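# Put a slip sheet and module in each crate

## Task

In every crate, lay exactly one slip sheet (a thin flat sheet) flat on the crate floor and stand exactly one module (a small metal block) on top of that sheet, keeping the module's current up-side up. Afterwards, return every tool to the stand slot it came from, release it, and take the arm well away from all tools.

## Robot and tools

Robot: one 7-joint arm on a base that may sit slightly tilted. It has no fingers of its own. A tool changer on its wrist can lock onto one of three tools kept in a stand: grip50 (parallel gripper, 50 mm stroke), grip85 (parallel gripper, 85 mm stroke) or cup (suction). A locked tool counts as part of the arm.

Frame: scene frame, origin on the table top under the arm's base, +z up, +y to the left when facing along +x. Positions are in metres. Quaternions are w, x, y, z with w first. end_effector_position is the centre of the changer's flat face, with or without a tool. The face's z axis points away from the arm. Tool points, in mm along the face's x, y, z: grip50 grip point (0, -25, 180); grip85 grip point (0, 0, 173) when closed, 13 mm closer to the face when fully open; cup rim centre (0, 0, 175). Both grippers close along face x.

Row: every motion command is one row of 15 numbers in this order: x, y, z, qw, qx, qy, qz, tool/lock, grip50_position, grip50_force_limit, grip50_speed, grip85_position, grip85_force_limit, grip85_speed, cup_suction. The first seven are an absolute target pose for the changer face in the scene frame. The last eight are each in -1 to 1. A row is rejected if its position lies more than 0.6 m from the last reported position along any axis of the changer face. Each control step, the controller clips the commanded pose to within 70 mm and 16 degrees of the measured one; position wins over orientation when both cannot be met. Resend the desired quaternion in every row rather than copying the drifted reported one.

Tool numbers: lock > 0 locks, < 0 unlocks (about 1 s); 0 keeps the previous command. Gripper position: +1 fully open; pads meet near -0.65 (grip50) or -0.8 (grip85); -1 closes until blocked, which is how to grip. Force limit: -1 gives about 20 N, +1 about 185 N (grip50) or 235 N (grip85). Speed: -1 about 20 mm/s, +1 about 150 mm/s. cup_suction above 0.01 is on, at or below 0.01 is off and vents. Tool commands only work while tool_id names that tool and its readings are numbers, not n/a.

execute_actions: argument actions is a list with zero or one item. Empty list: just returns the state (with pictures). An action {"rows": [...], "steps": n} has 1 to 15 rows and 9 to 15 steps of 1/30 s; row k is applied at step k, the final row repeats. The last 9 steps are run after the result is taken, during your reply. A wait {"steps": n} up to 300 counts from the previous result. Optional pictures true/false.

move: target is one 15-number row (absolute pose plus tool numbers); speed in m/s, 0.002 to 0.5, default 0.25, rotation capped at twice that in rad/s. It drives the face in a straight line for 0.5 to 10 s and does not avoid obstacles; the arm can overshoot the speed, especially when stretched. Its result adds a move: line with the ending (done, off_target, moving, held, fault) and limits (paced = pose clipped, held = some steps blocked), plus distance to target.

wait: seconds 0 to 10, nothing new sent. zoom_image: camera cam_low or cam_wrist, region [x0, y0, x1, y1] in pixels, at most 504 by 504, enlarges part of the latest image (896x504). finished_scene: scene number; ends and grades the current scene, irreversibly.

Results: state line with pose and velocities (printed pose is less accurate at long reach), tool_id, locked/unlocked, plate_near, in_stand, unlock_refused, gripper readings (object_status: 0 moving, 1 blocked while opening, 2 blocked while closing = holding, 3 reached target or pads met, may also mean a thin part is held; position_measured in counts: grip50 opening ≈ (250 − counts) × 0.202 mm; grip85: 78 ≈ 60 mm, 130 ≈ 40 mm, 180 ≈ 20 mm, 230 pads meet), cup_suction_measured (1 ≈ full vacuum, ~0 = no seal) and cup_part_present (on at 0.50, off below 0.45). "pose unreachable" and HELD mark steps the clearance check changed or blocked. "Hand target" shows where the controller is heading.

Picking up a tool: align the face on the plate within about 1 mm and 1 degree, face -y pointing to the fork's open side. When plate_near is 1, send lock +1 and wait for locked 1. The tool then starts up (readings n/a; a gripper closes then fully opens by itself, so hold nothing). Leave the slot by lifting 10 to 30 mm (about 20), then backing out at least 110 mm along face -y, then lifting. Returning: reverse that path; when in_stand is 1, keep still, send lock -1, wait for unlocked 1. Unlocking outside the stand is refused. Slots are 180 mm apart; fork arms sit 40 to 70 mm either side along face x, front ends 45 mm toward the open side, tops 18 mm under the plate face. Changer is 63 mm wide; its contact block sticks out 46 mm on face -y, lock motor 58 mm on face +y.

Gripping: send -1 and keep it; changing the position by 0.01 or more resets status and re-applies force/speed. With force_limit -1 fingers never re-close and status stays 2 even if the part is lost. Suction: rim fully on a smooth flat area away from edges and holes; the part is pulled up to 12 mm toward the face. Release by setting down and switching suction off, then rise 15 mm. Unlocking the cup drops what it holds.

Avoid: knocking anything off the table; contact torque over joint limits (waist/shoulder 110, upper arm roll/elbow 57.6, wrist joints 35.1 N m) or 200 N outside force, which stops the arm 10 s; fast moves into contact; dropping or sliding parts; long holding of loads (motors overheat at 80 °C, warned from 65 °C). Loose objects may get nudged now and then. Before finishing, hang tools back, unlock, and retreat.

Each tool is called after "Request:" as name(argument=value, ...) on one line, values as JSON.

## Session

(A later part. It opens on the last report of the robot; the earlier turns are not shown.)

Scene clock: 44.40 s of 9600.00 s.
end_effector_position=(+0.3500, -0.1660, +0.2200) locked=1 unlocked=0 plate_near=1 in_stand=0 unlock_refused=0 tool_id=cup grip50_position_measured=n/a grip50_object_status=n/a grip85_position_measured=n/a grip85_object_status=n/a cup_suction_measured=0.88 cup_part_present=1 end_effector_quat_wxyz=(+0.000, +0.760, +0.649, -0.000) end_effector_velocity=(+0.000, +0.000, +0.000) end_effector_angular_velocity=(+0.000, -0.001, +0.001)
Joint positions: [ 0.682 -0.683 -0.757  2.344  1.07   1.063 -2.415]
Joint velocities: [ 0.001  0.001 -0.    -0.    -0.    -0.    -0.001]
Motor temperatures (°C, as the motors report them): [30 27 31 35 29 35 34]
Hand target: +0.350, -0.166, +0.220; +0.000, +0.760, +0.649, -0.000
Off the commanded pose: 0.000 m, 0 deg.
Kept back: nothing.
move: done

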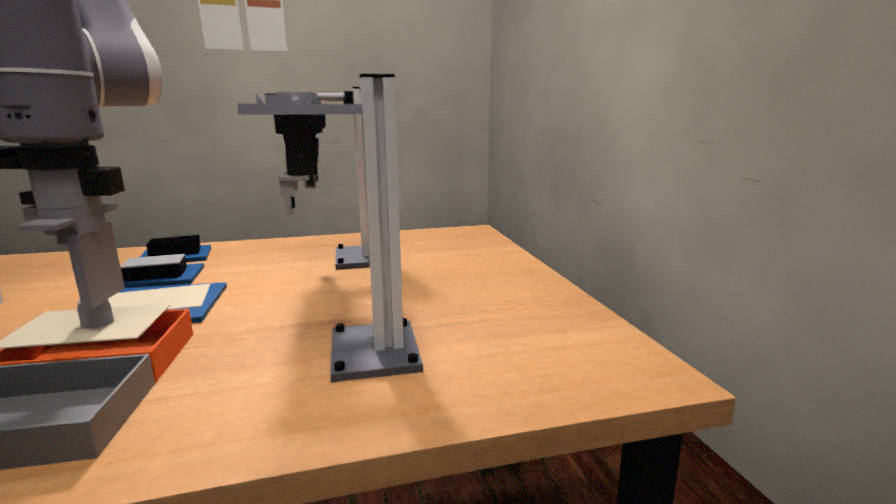

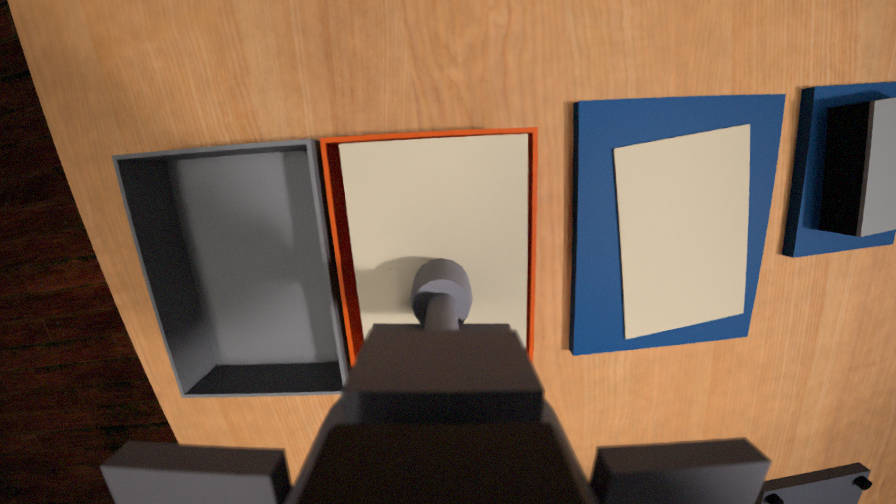

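Request:
move(target=[0.36,-0.17,0.22,0,0.7604,0.6494,0,0,1,0,0,1,0,0,1], speed=0.05)

Request:
move(target=[0.36,-0.17,0.176,0,0.7604,0.6494,0,0,1,0,0,1,0,0,1], speed=0.03)

Request:
move(target=[0.36,-0.17,0.176,0,0.7604,0.6494,0,0,1,0,0,1,0,0,0])

Request:
move(target=[0.36,-0.17,0.25,0,0.7604,0.6494,0,0,1,0,0,1,0,0,0], speed=0.08)

Request:
move(target=[0.365,0.033,0.23,0,0.7071,0.7071,0,0,1,0,0,1,0,0,0])

Request:
move(target=[0.365,0.033,0.185,0,0.7071,0.7071,0,0,1,0,0,1,0,0,1], speed=0.03)

Request:
move(target=[0.365,0.033,0.25,0,0.7071,0.7071,0,0,1,0,0,1,0,0,1], speed=0.08)

Request:
move(target=[0.345,-0.313,0.222,0,0.7604,0.6494,0,0,1,0,0,1,0,0,1], speed=0.15)

Scene clock: 45.67 s of 9600.00 s.
end_effector_position=(+0.3601, -0.1699, +0.2200) locked=1 unlocked=0 plate_near=1 in_stand=0 unlock_refused=0 tool_id=cup grip50_position_measured=n/a grip50_object_status=n/a grip85_position_measured=n/a grip85_object_status=n/a cup_suction_measured=0.88 cup_part_present=1 end_effector_quat_wxyz=(+0.000, +0.760, +0.650, +0.000) end_effector_velocity=(-0.000, +0.000, -0.000) end_effector_angular_velocity=(+0.000, +0.001, +0.001)
Joint positions: [ 0.675 -0.693 -0.763  2.32   1.055  1.047 -2.405]
Joint velocities: [ 0.     0.     0.     0.001 -0.001 -0.     0.   ]
Motor temperatures (°C, as the motors report them): [30 27 31 35 29 35 34]
Hand target: +0.360, -0.170, +0.220; +0.000, +0.760, +0.649, +0.000
Off the commanded pose: 0.000 m, 0 deg.
Kept back: nothing.
move: done

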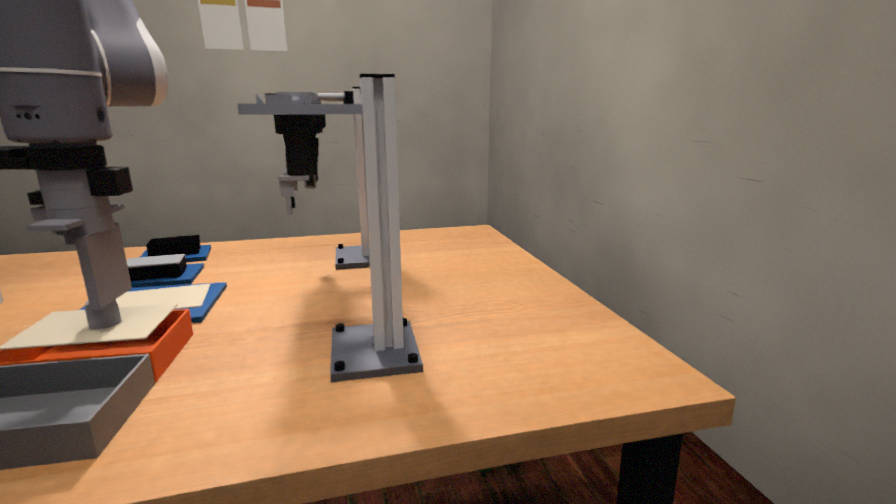

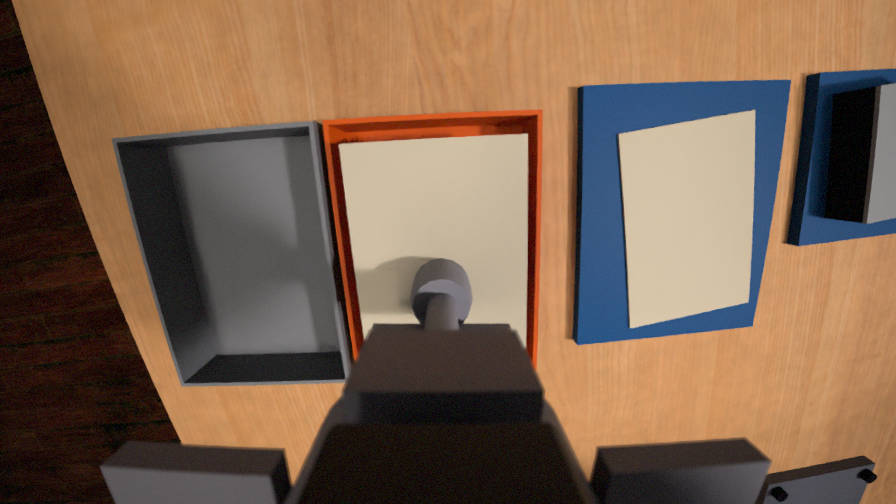

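Scene clock: 47.37 s of 9600.00 s.
end_effector_position=(+0.3600, -0.1700, +0.1760) locked=1 unlocked=0 plate_near=1 in_stand=0 unlock_refused=0 tool_id=cup grip50_position_measured=n/a grip50_object_status=n/a grip85_position_measured=n/a grip85_object_status=n/a cup_suction_measured=0.88 cup_part_present=1 end_effector_quat_wxyz=(+0.000, +0.760, +0.649, -0.000) end_effector_velocity=(-0.000, -0.000, +0.000) end_effector_angular_velocity=(+0.000, -0.000, -0.001)
Joint positions: [ 0.59  -0.822 -0.663  2.239  1.194  1.073 -2.501]
Joint velocities: [-0.  0. -0.  0.  0. -0.  0.]
Motor temperatures (°C, as the motors report them): [30 27 31 35 29 35 34]
Hand target: +0.360, -0.170, +0.176; +0.000, +0.760, +0.649, -0.000
Off the commanded pose: 0.000 m, 0 deg.
Kept back: nothing.
move: done

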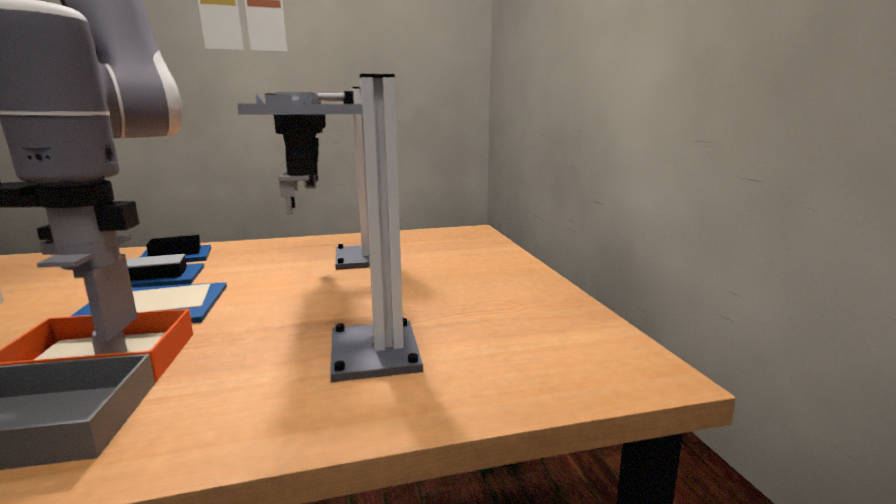

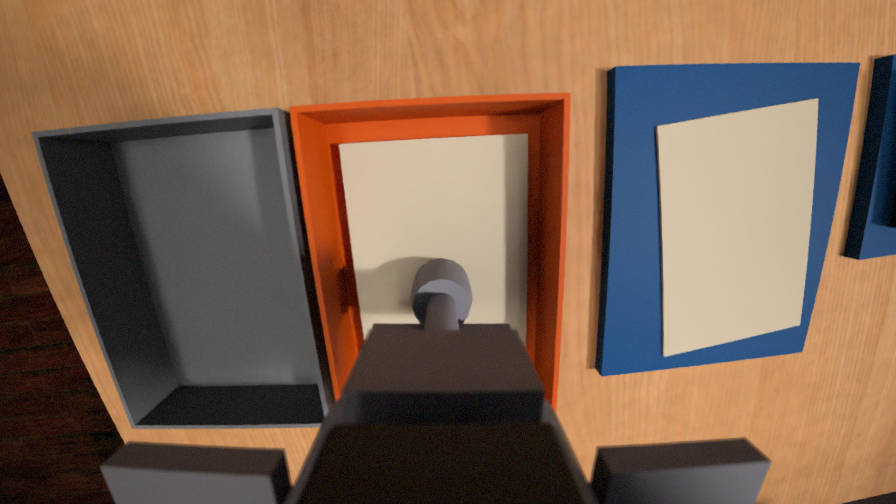

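Scene clock: 48.07 s of 9600.00 s.
end_effector_position=(+0.3601, -0.1701, +0.1761) locked=1 unlocked=0 plate_near=1 in_stand=0 unlock_refused=0 tool_id=cup grip50_position_measured=n/a grip50_object_status=n/a grip85_position_measured=n/a grip85_object_status=n/a cup_suction_measured=0.00 cup_part_present=0 end_effector_quat_wxyz=(+0.000, +0.760, +0.649, -0.000) end_effector_velocity=(-0.000, -0.000, -0.000) end_effector_angular_velocity=(-0.000, +0.000, -0.000)
Joint positions: [ 0.59  -0.821 -0.663  2.239  1.194  1.073 -2.501]
Joint velocities: [-0. -0.  0. -0. -0.  0.  0.]
Motor temperatures (°C, as the motors report them): [30 27 31 35 29 35 34]
Hand target: +0.360, -0.170, +0.176; -0.000, +0.760, +0.649, -0.000
Off the commanded pose: 0.000 m, 0 deg.
Kept back: nothing.
move: done

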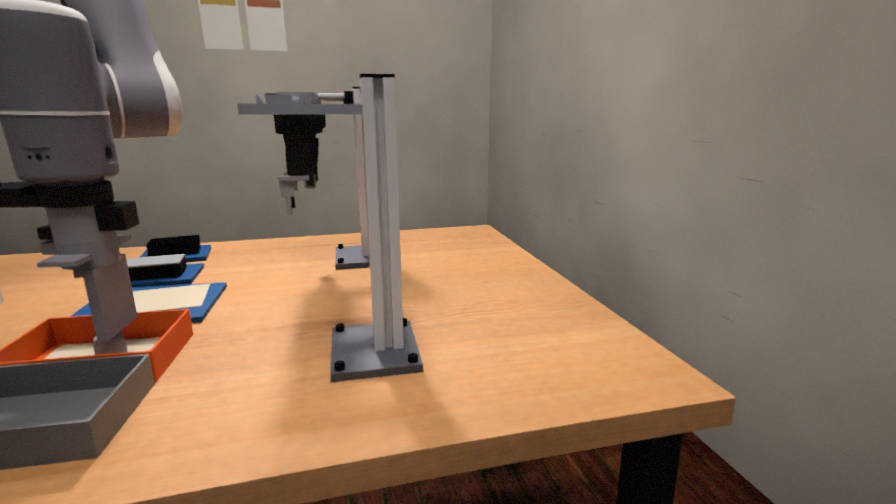

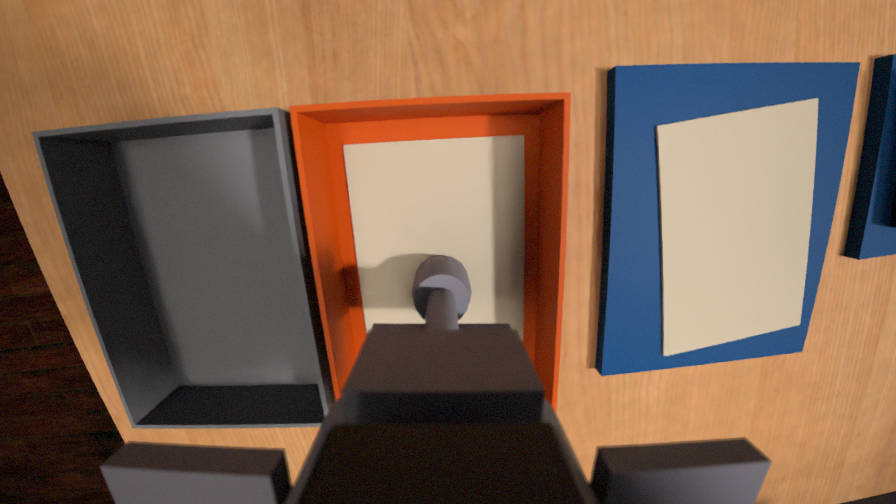

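Scene clock: 49.27 s of 9600.00 s.
end_effector_position=(+0.3600, -0.1699, +0.2499) locked=1 unlocked=0 plate_near=1 in_stand=0 unlock_refused=0 tool_id=cup grip50_position_measured=n/a grip50_object_status=n/a grip85_position_measured=n/a grip85_object_status=n/a cup_suction_measured=0.00 cup_part_present=0 end_effector_quat_wxyz=(-0.000, +0.760, +0.649, +0.000) end_effector_velocity=(-0.000, +0.000, -0.000) end_effector_angular_velocity=(+0.001, +0.001, -0.000)
Joint positions: [ 0.743 -0.597 -0.845  2.374  0.939  1.031 -2.325]
Joint velocities: [-0.    -0.     0.001  0.     0.    -0.     0.   ]
Motor temperatures (°C, as the motors report them): [30 27 31 35 29 35 34]
Hand target: +0.360, -0.170, +0.250; -0.000, +0.761, +0.649, +0.000
Off the commanded pose: 0.000 m, 0 deg.
Kept back: nothing.
move: done

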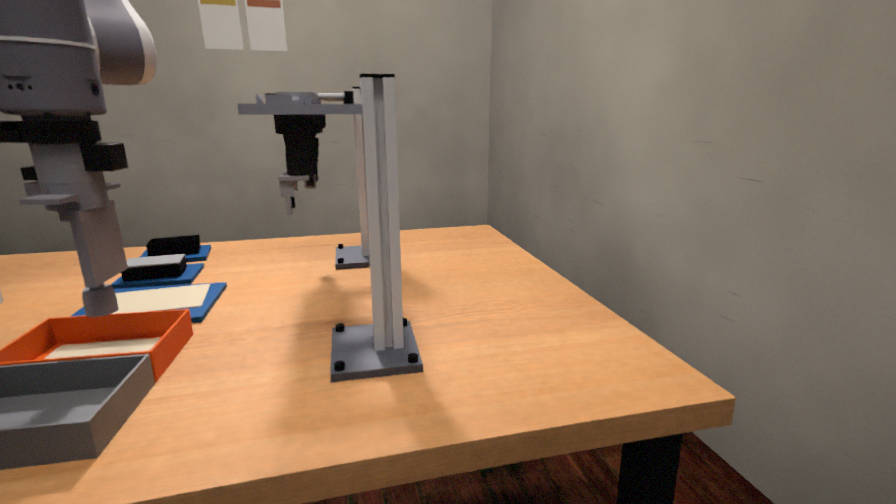

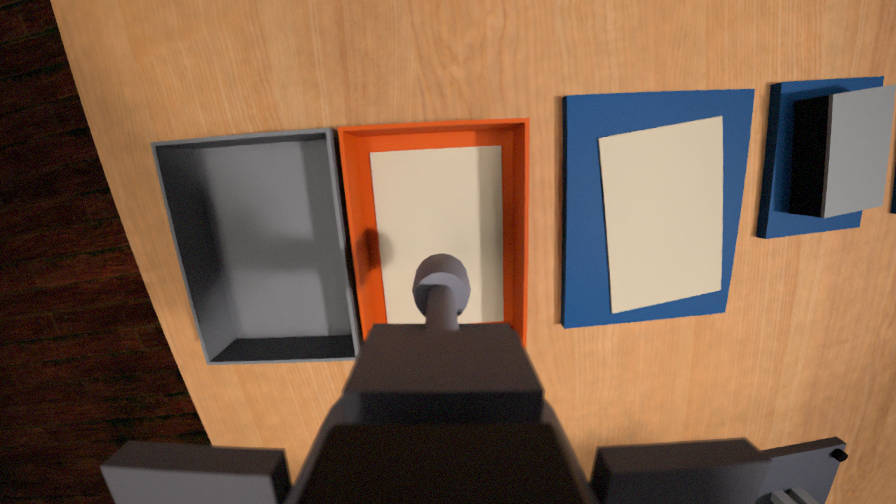

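Scene clock: 50.43 s of 9600.00 s.
end_effector_position=(+0.3651, +0.0326, +0.2300) locked=1 unlocked=0 plate_near=1 in_stand=0 unlock_refused=0 tool_id=cup grip50_position_measured=n/a grip50_object_status=n/a grip85_position_measured=n/a grip85_object_status=n/a cup_suction_measured=0.00 cup_part_present=0 end_effector_quat_wxyz=(+0.000, +0.707, +0.707, -0.000) end_effector_velocity=(+0.000, -0.000, +0.000) end_effector_angular_velocity=(+0.000, -0.000, -0.002)
Joint positions: [ 1.196 -0.606 -0.693  2.413  1.014  1.137 -1.985]
Joint velocities: [-0.001  0.    -0.    -0.     0.    -0.     0.   ]
Motor temperatures (°C, as the motors report them): [30 27 31 35 29 35 34]
Hand target: +0.365, +0.032, +0.230; +0.000, +0.707, +0.707, -0.000
Off the commanded pose: 0.000 m, 0 deg.
Kept back: nothing.
move: done

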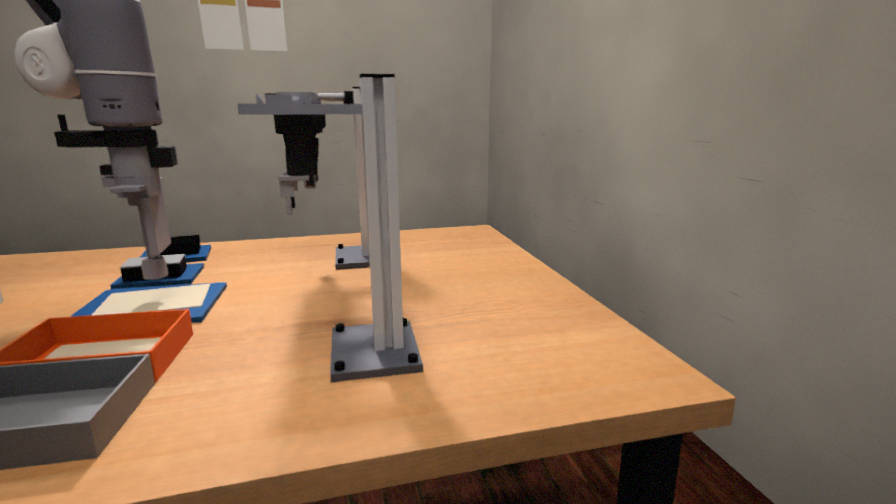

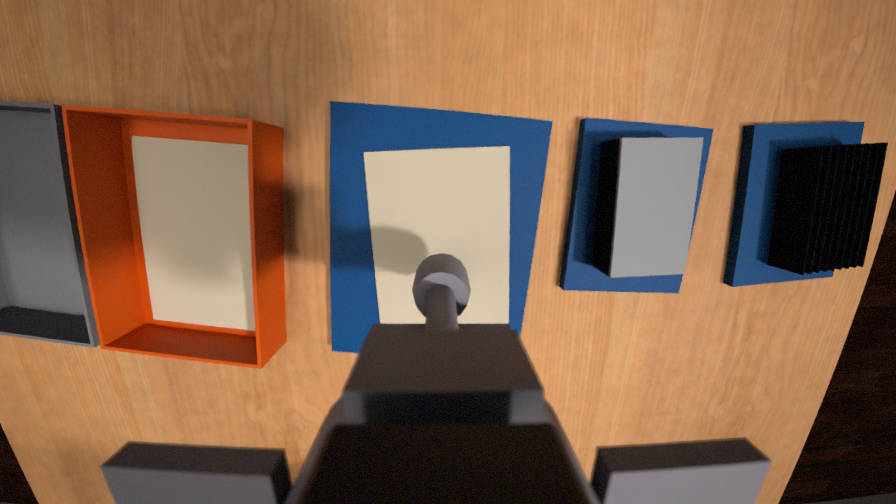

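Scene clock: 52.17 s of 9600.00 s.
end_effector_position=(+0.3651, +0.0330, +0.1850) locked=1 unlocked=0 plate_near=1 in_stand=0 unlock_refused=0 tool_id=cup grip50_position_measured=n/a grip50_object_status=n/a grip85_position_measured=n/a grip85_object_status=n/a cup_suction_measured=0.80 cup_part_present=1 end_effector_quat_wxyz=(+0.000, +0.707, +0.707, -0.000) end_effector_velocity=(-0.000, -0.000, +0.000) end_effector_angular_velocity=(+0.000, -0.000, -0.001)
Joint positions: [ 1.094 -0.752 -0.578  2.317  1.182  1.164 -2.116]
Joint velocities: [0. 0. 0. 0. 0. 0. 0.]
Motor temperatures (°C, as the motors report them): [30 27 31 35 29 35 34]
Hand target: +0.365, +0.033, +0.185; +0.000, +0.707, +0.707, -0.000
Off the commanded pose: 0.000 m, 0 deg.
Kept back: nothing.
move: done

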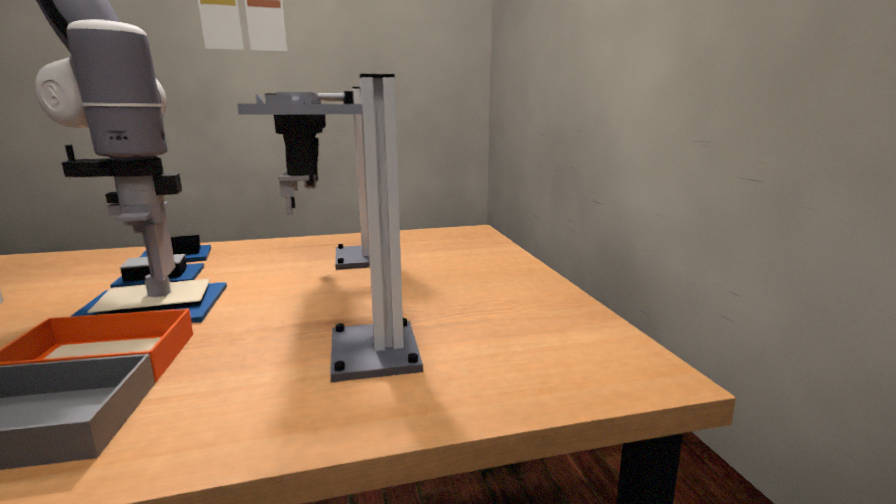

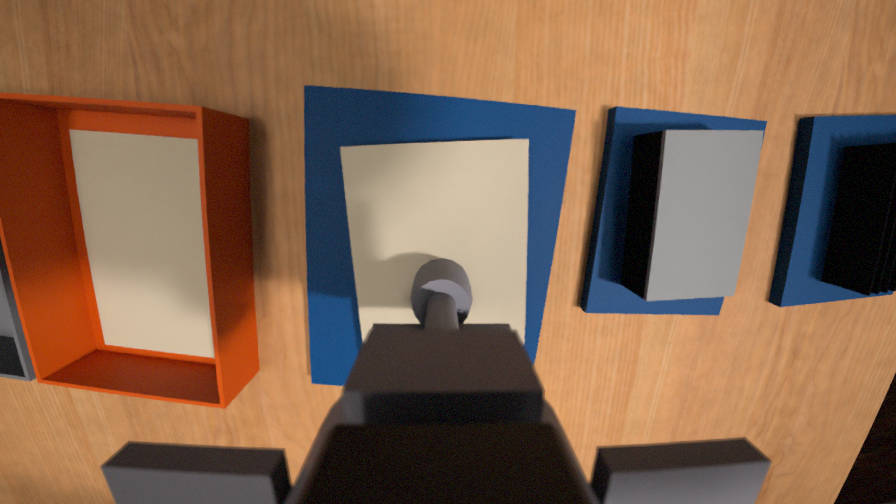

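Scene clock: 53.27 s of 9600.00 s.
end_effector_position=(+0.3649, +0.0331, +0.2499) locked=1 unlocked=0 plate_near=1 in_stand=0 unlock_refused=0 tool_id=cup grip50_position_measured=n/a grip50_object_status=n/a grip85_position_measured=n/a grip85_object_status=n/a cup_suction_measured=0.88 cup_part_present=1 end_effector_quat_wxyz=(-0.000, +0.707, +0.707, +0.000) end_effector_velocity=(-0.000, -0.000, -0.000) end_effector_angular_velocity=(-0.001, +0.001, +0.000)
Joint positions: [ 1.248 -0.532 -0.752  2.457  0.92   1.129 -1.914]
Joint velocities: [-0.001 -0.001  0.001 -0.    -0.     0.    -0.   ]
Motor temperatures (°C, as the motors report them): [30 27 31 35 29 35 34]
Hand target: +0.365, +0.033, +0.250; -0.000, +0.707, +0.707, +0.000
Off the commanded pose: 0.000 m, 0 deg.
Kept back: nothing.
move: done

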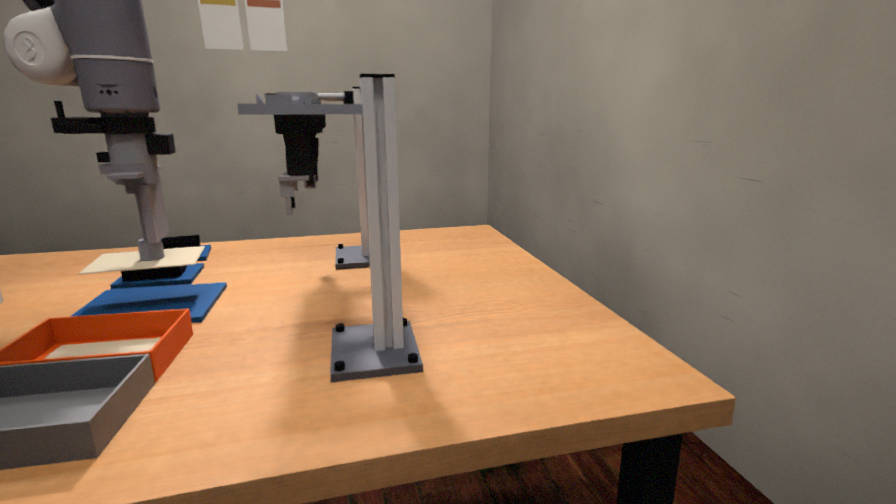

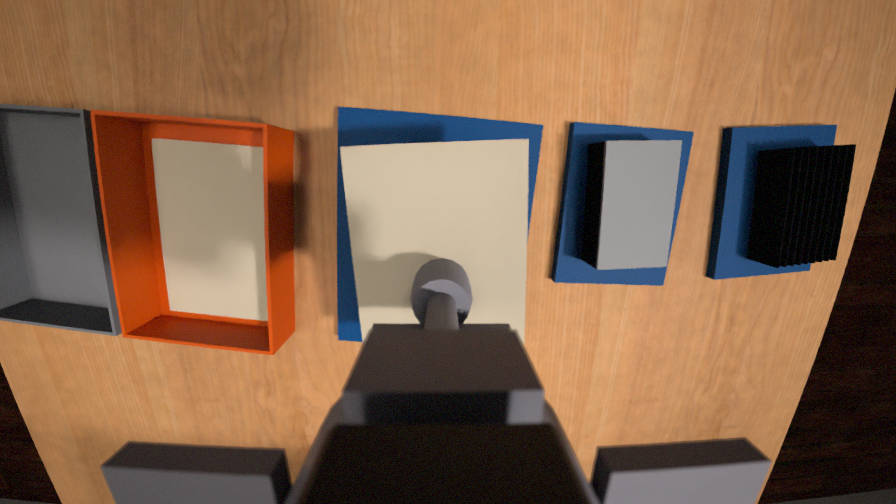

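Scene clock: 55.90 s of 9600.00 s.
end_effector_position=(+0.3450, -0.3125, +0.2221) locked=1 unlocked=0 plate_near=1 in_stand=0 unlock_refused=0 tool_id=cup grip50_position_measured=n/a grip50_object_status=n/a grip85_position_measured=n/a grip85_object_status=n/a cup_suction_measured=0.88 cup_part_present=1 end_effector_quat_wxyz=(+0.000, +0.760, +0.650, +0.000) end_effector_velocity=(-0.000, +0.000, -0.000) end_effector_angular_velocity=(+0.000, +0.001, +0.001)
Joint positions: [ 0.323 -0.761 -0.8    2.163  0.98   0.94  -2.648]
Joint velocities: [ 0.001  0.     0.     0.001 -0.    -0.    -0.   ]
Motor temperatures (°C, as the motors report them): [30 27 31 35 29 35 34]
Hand target: +0.345, -0.312, +0.222; +0.000, +0.760, +0.650, +0.000
Off the commanded pose: 0.001 m, 0 deg.
Kept back: nothing.
move: done

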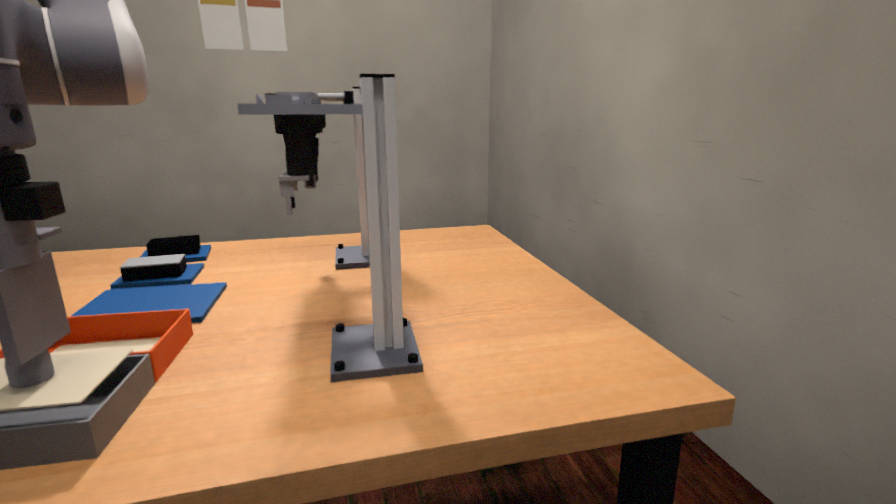

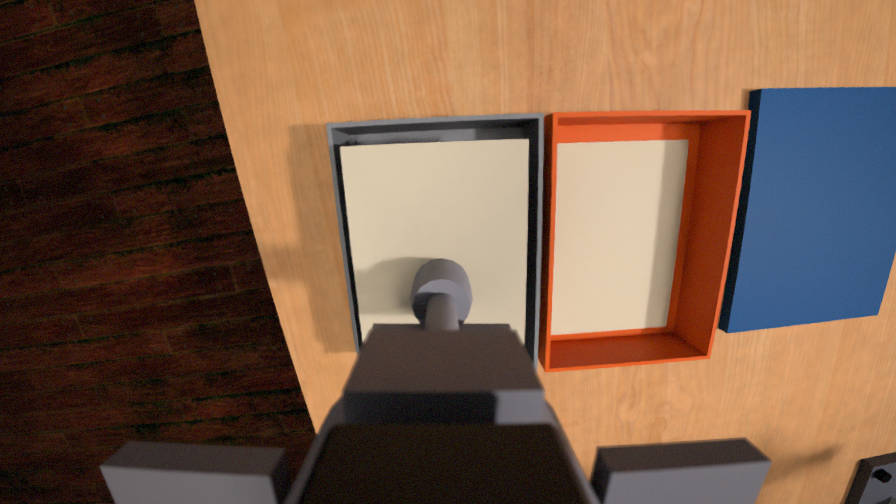

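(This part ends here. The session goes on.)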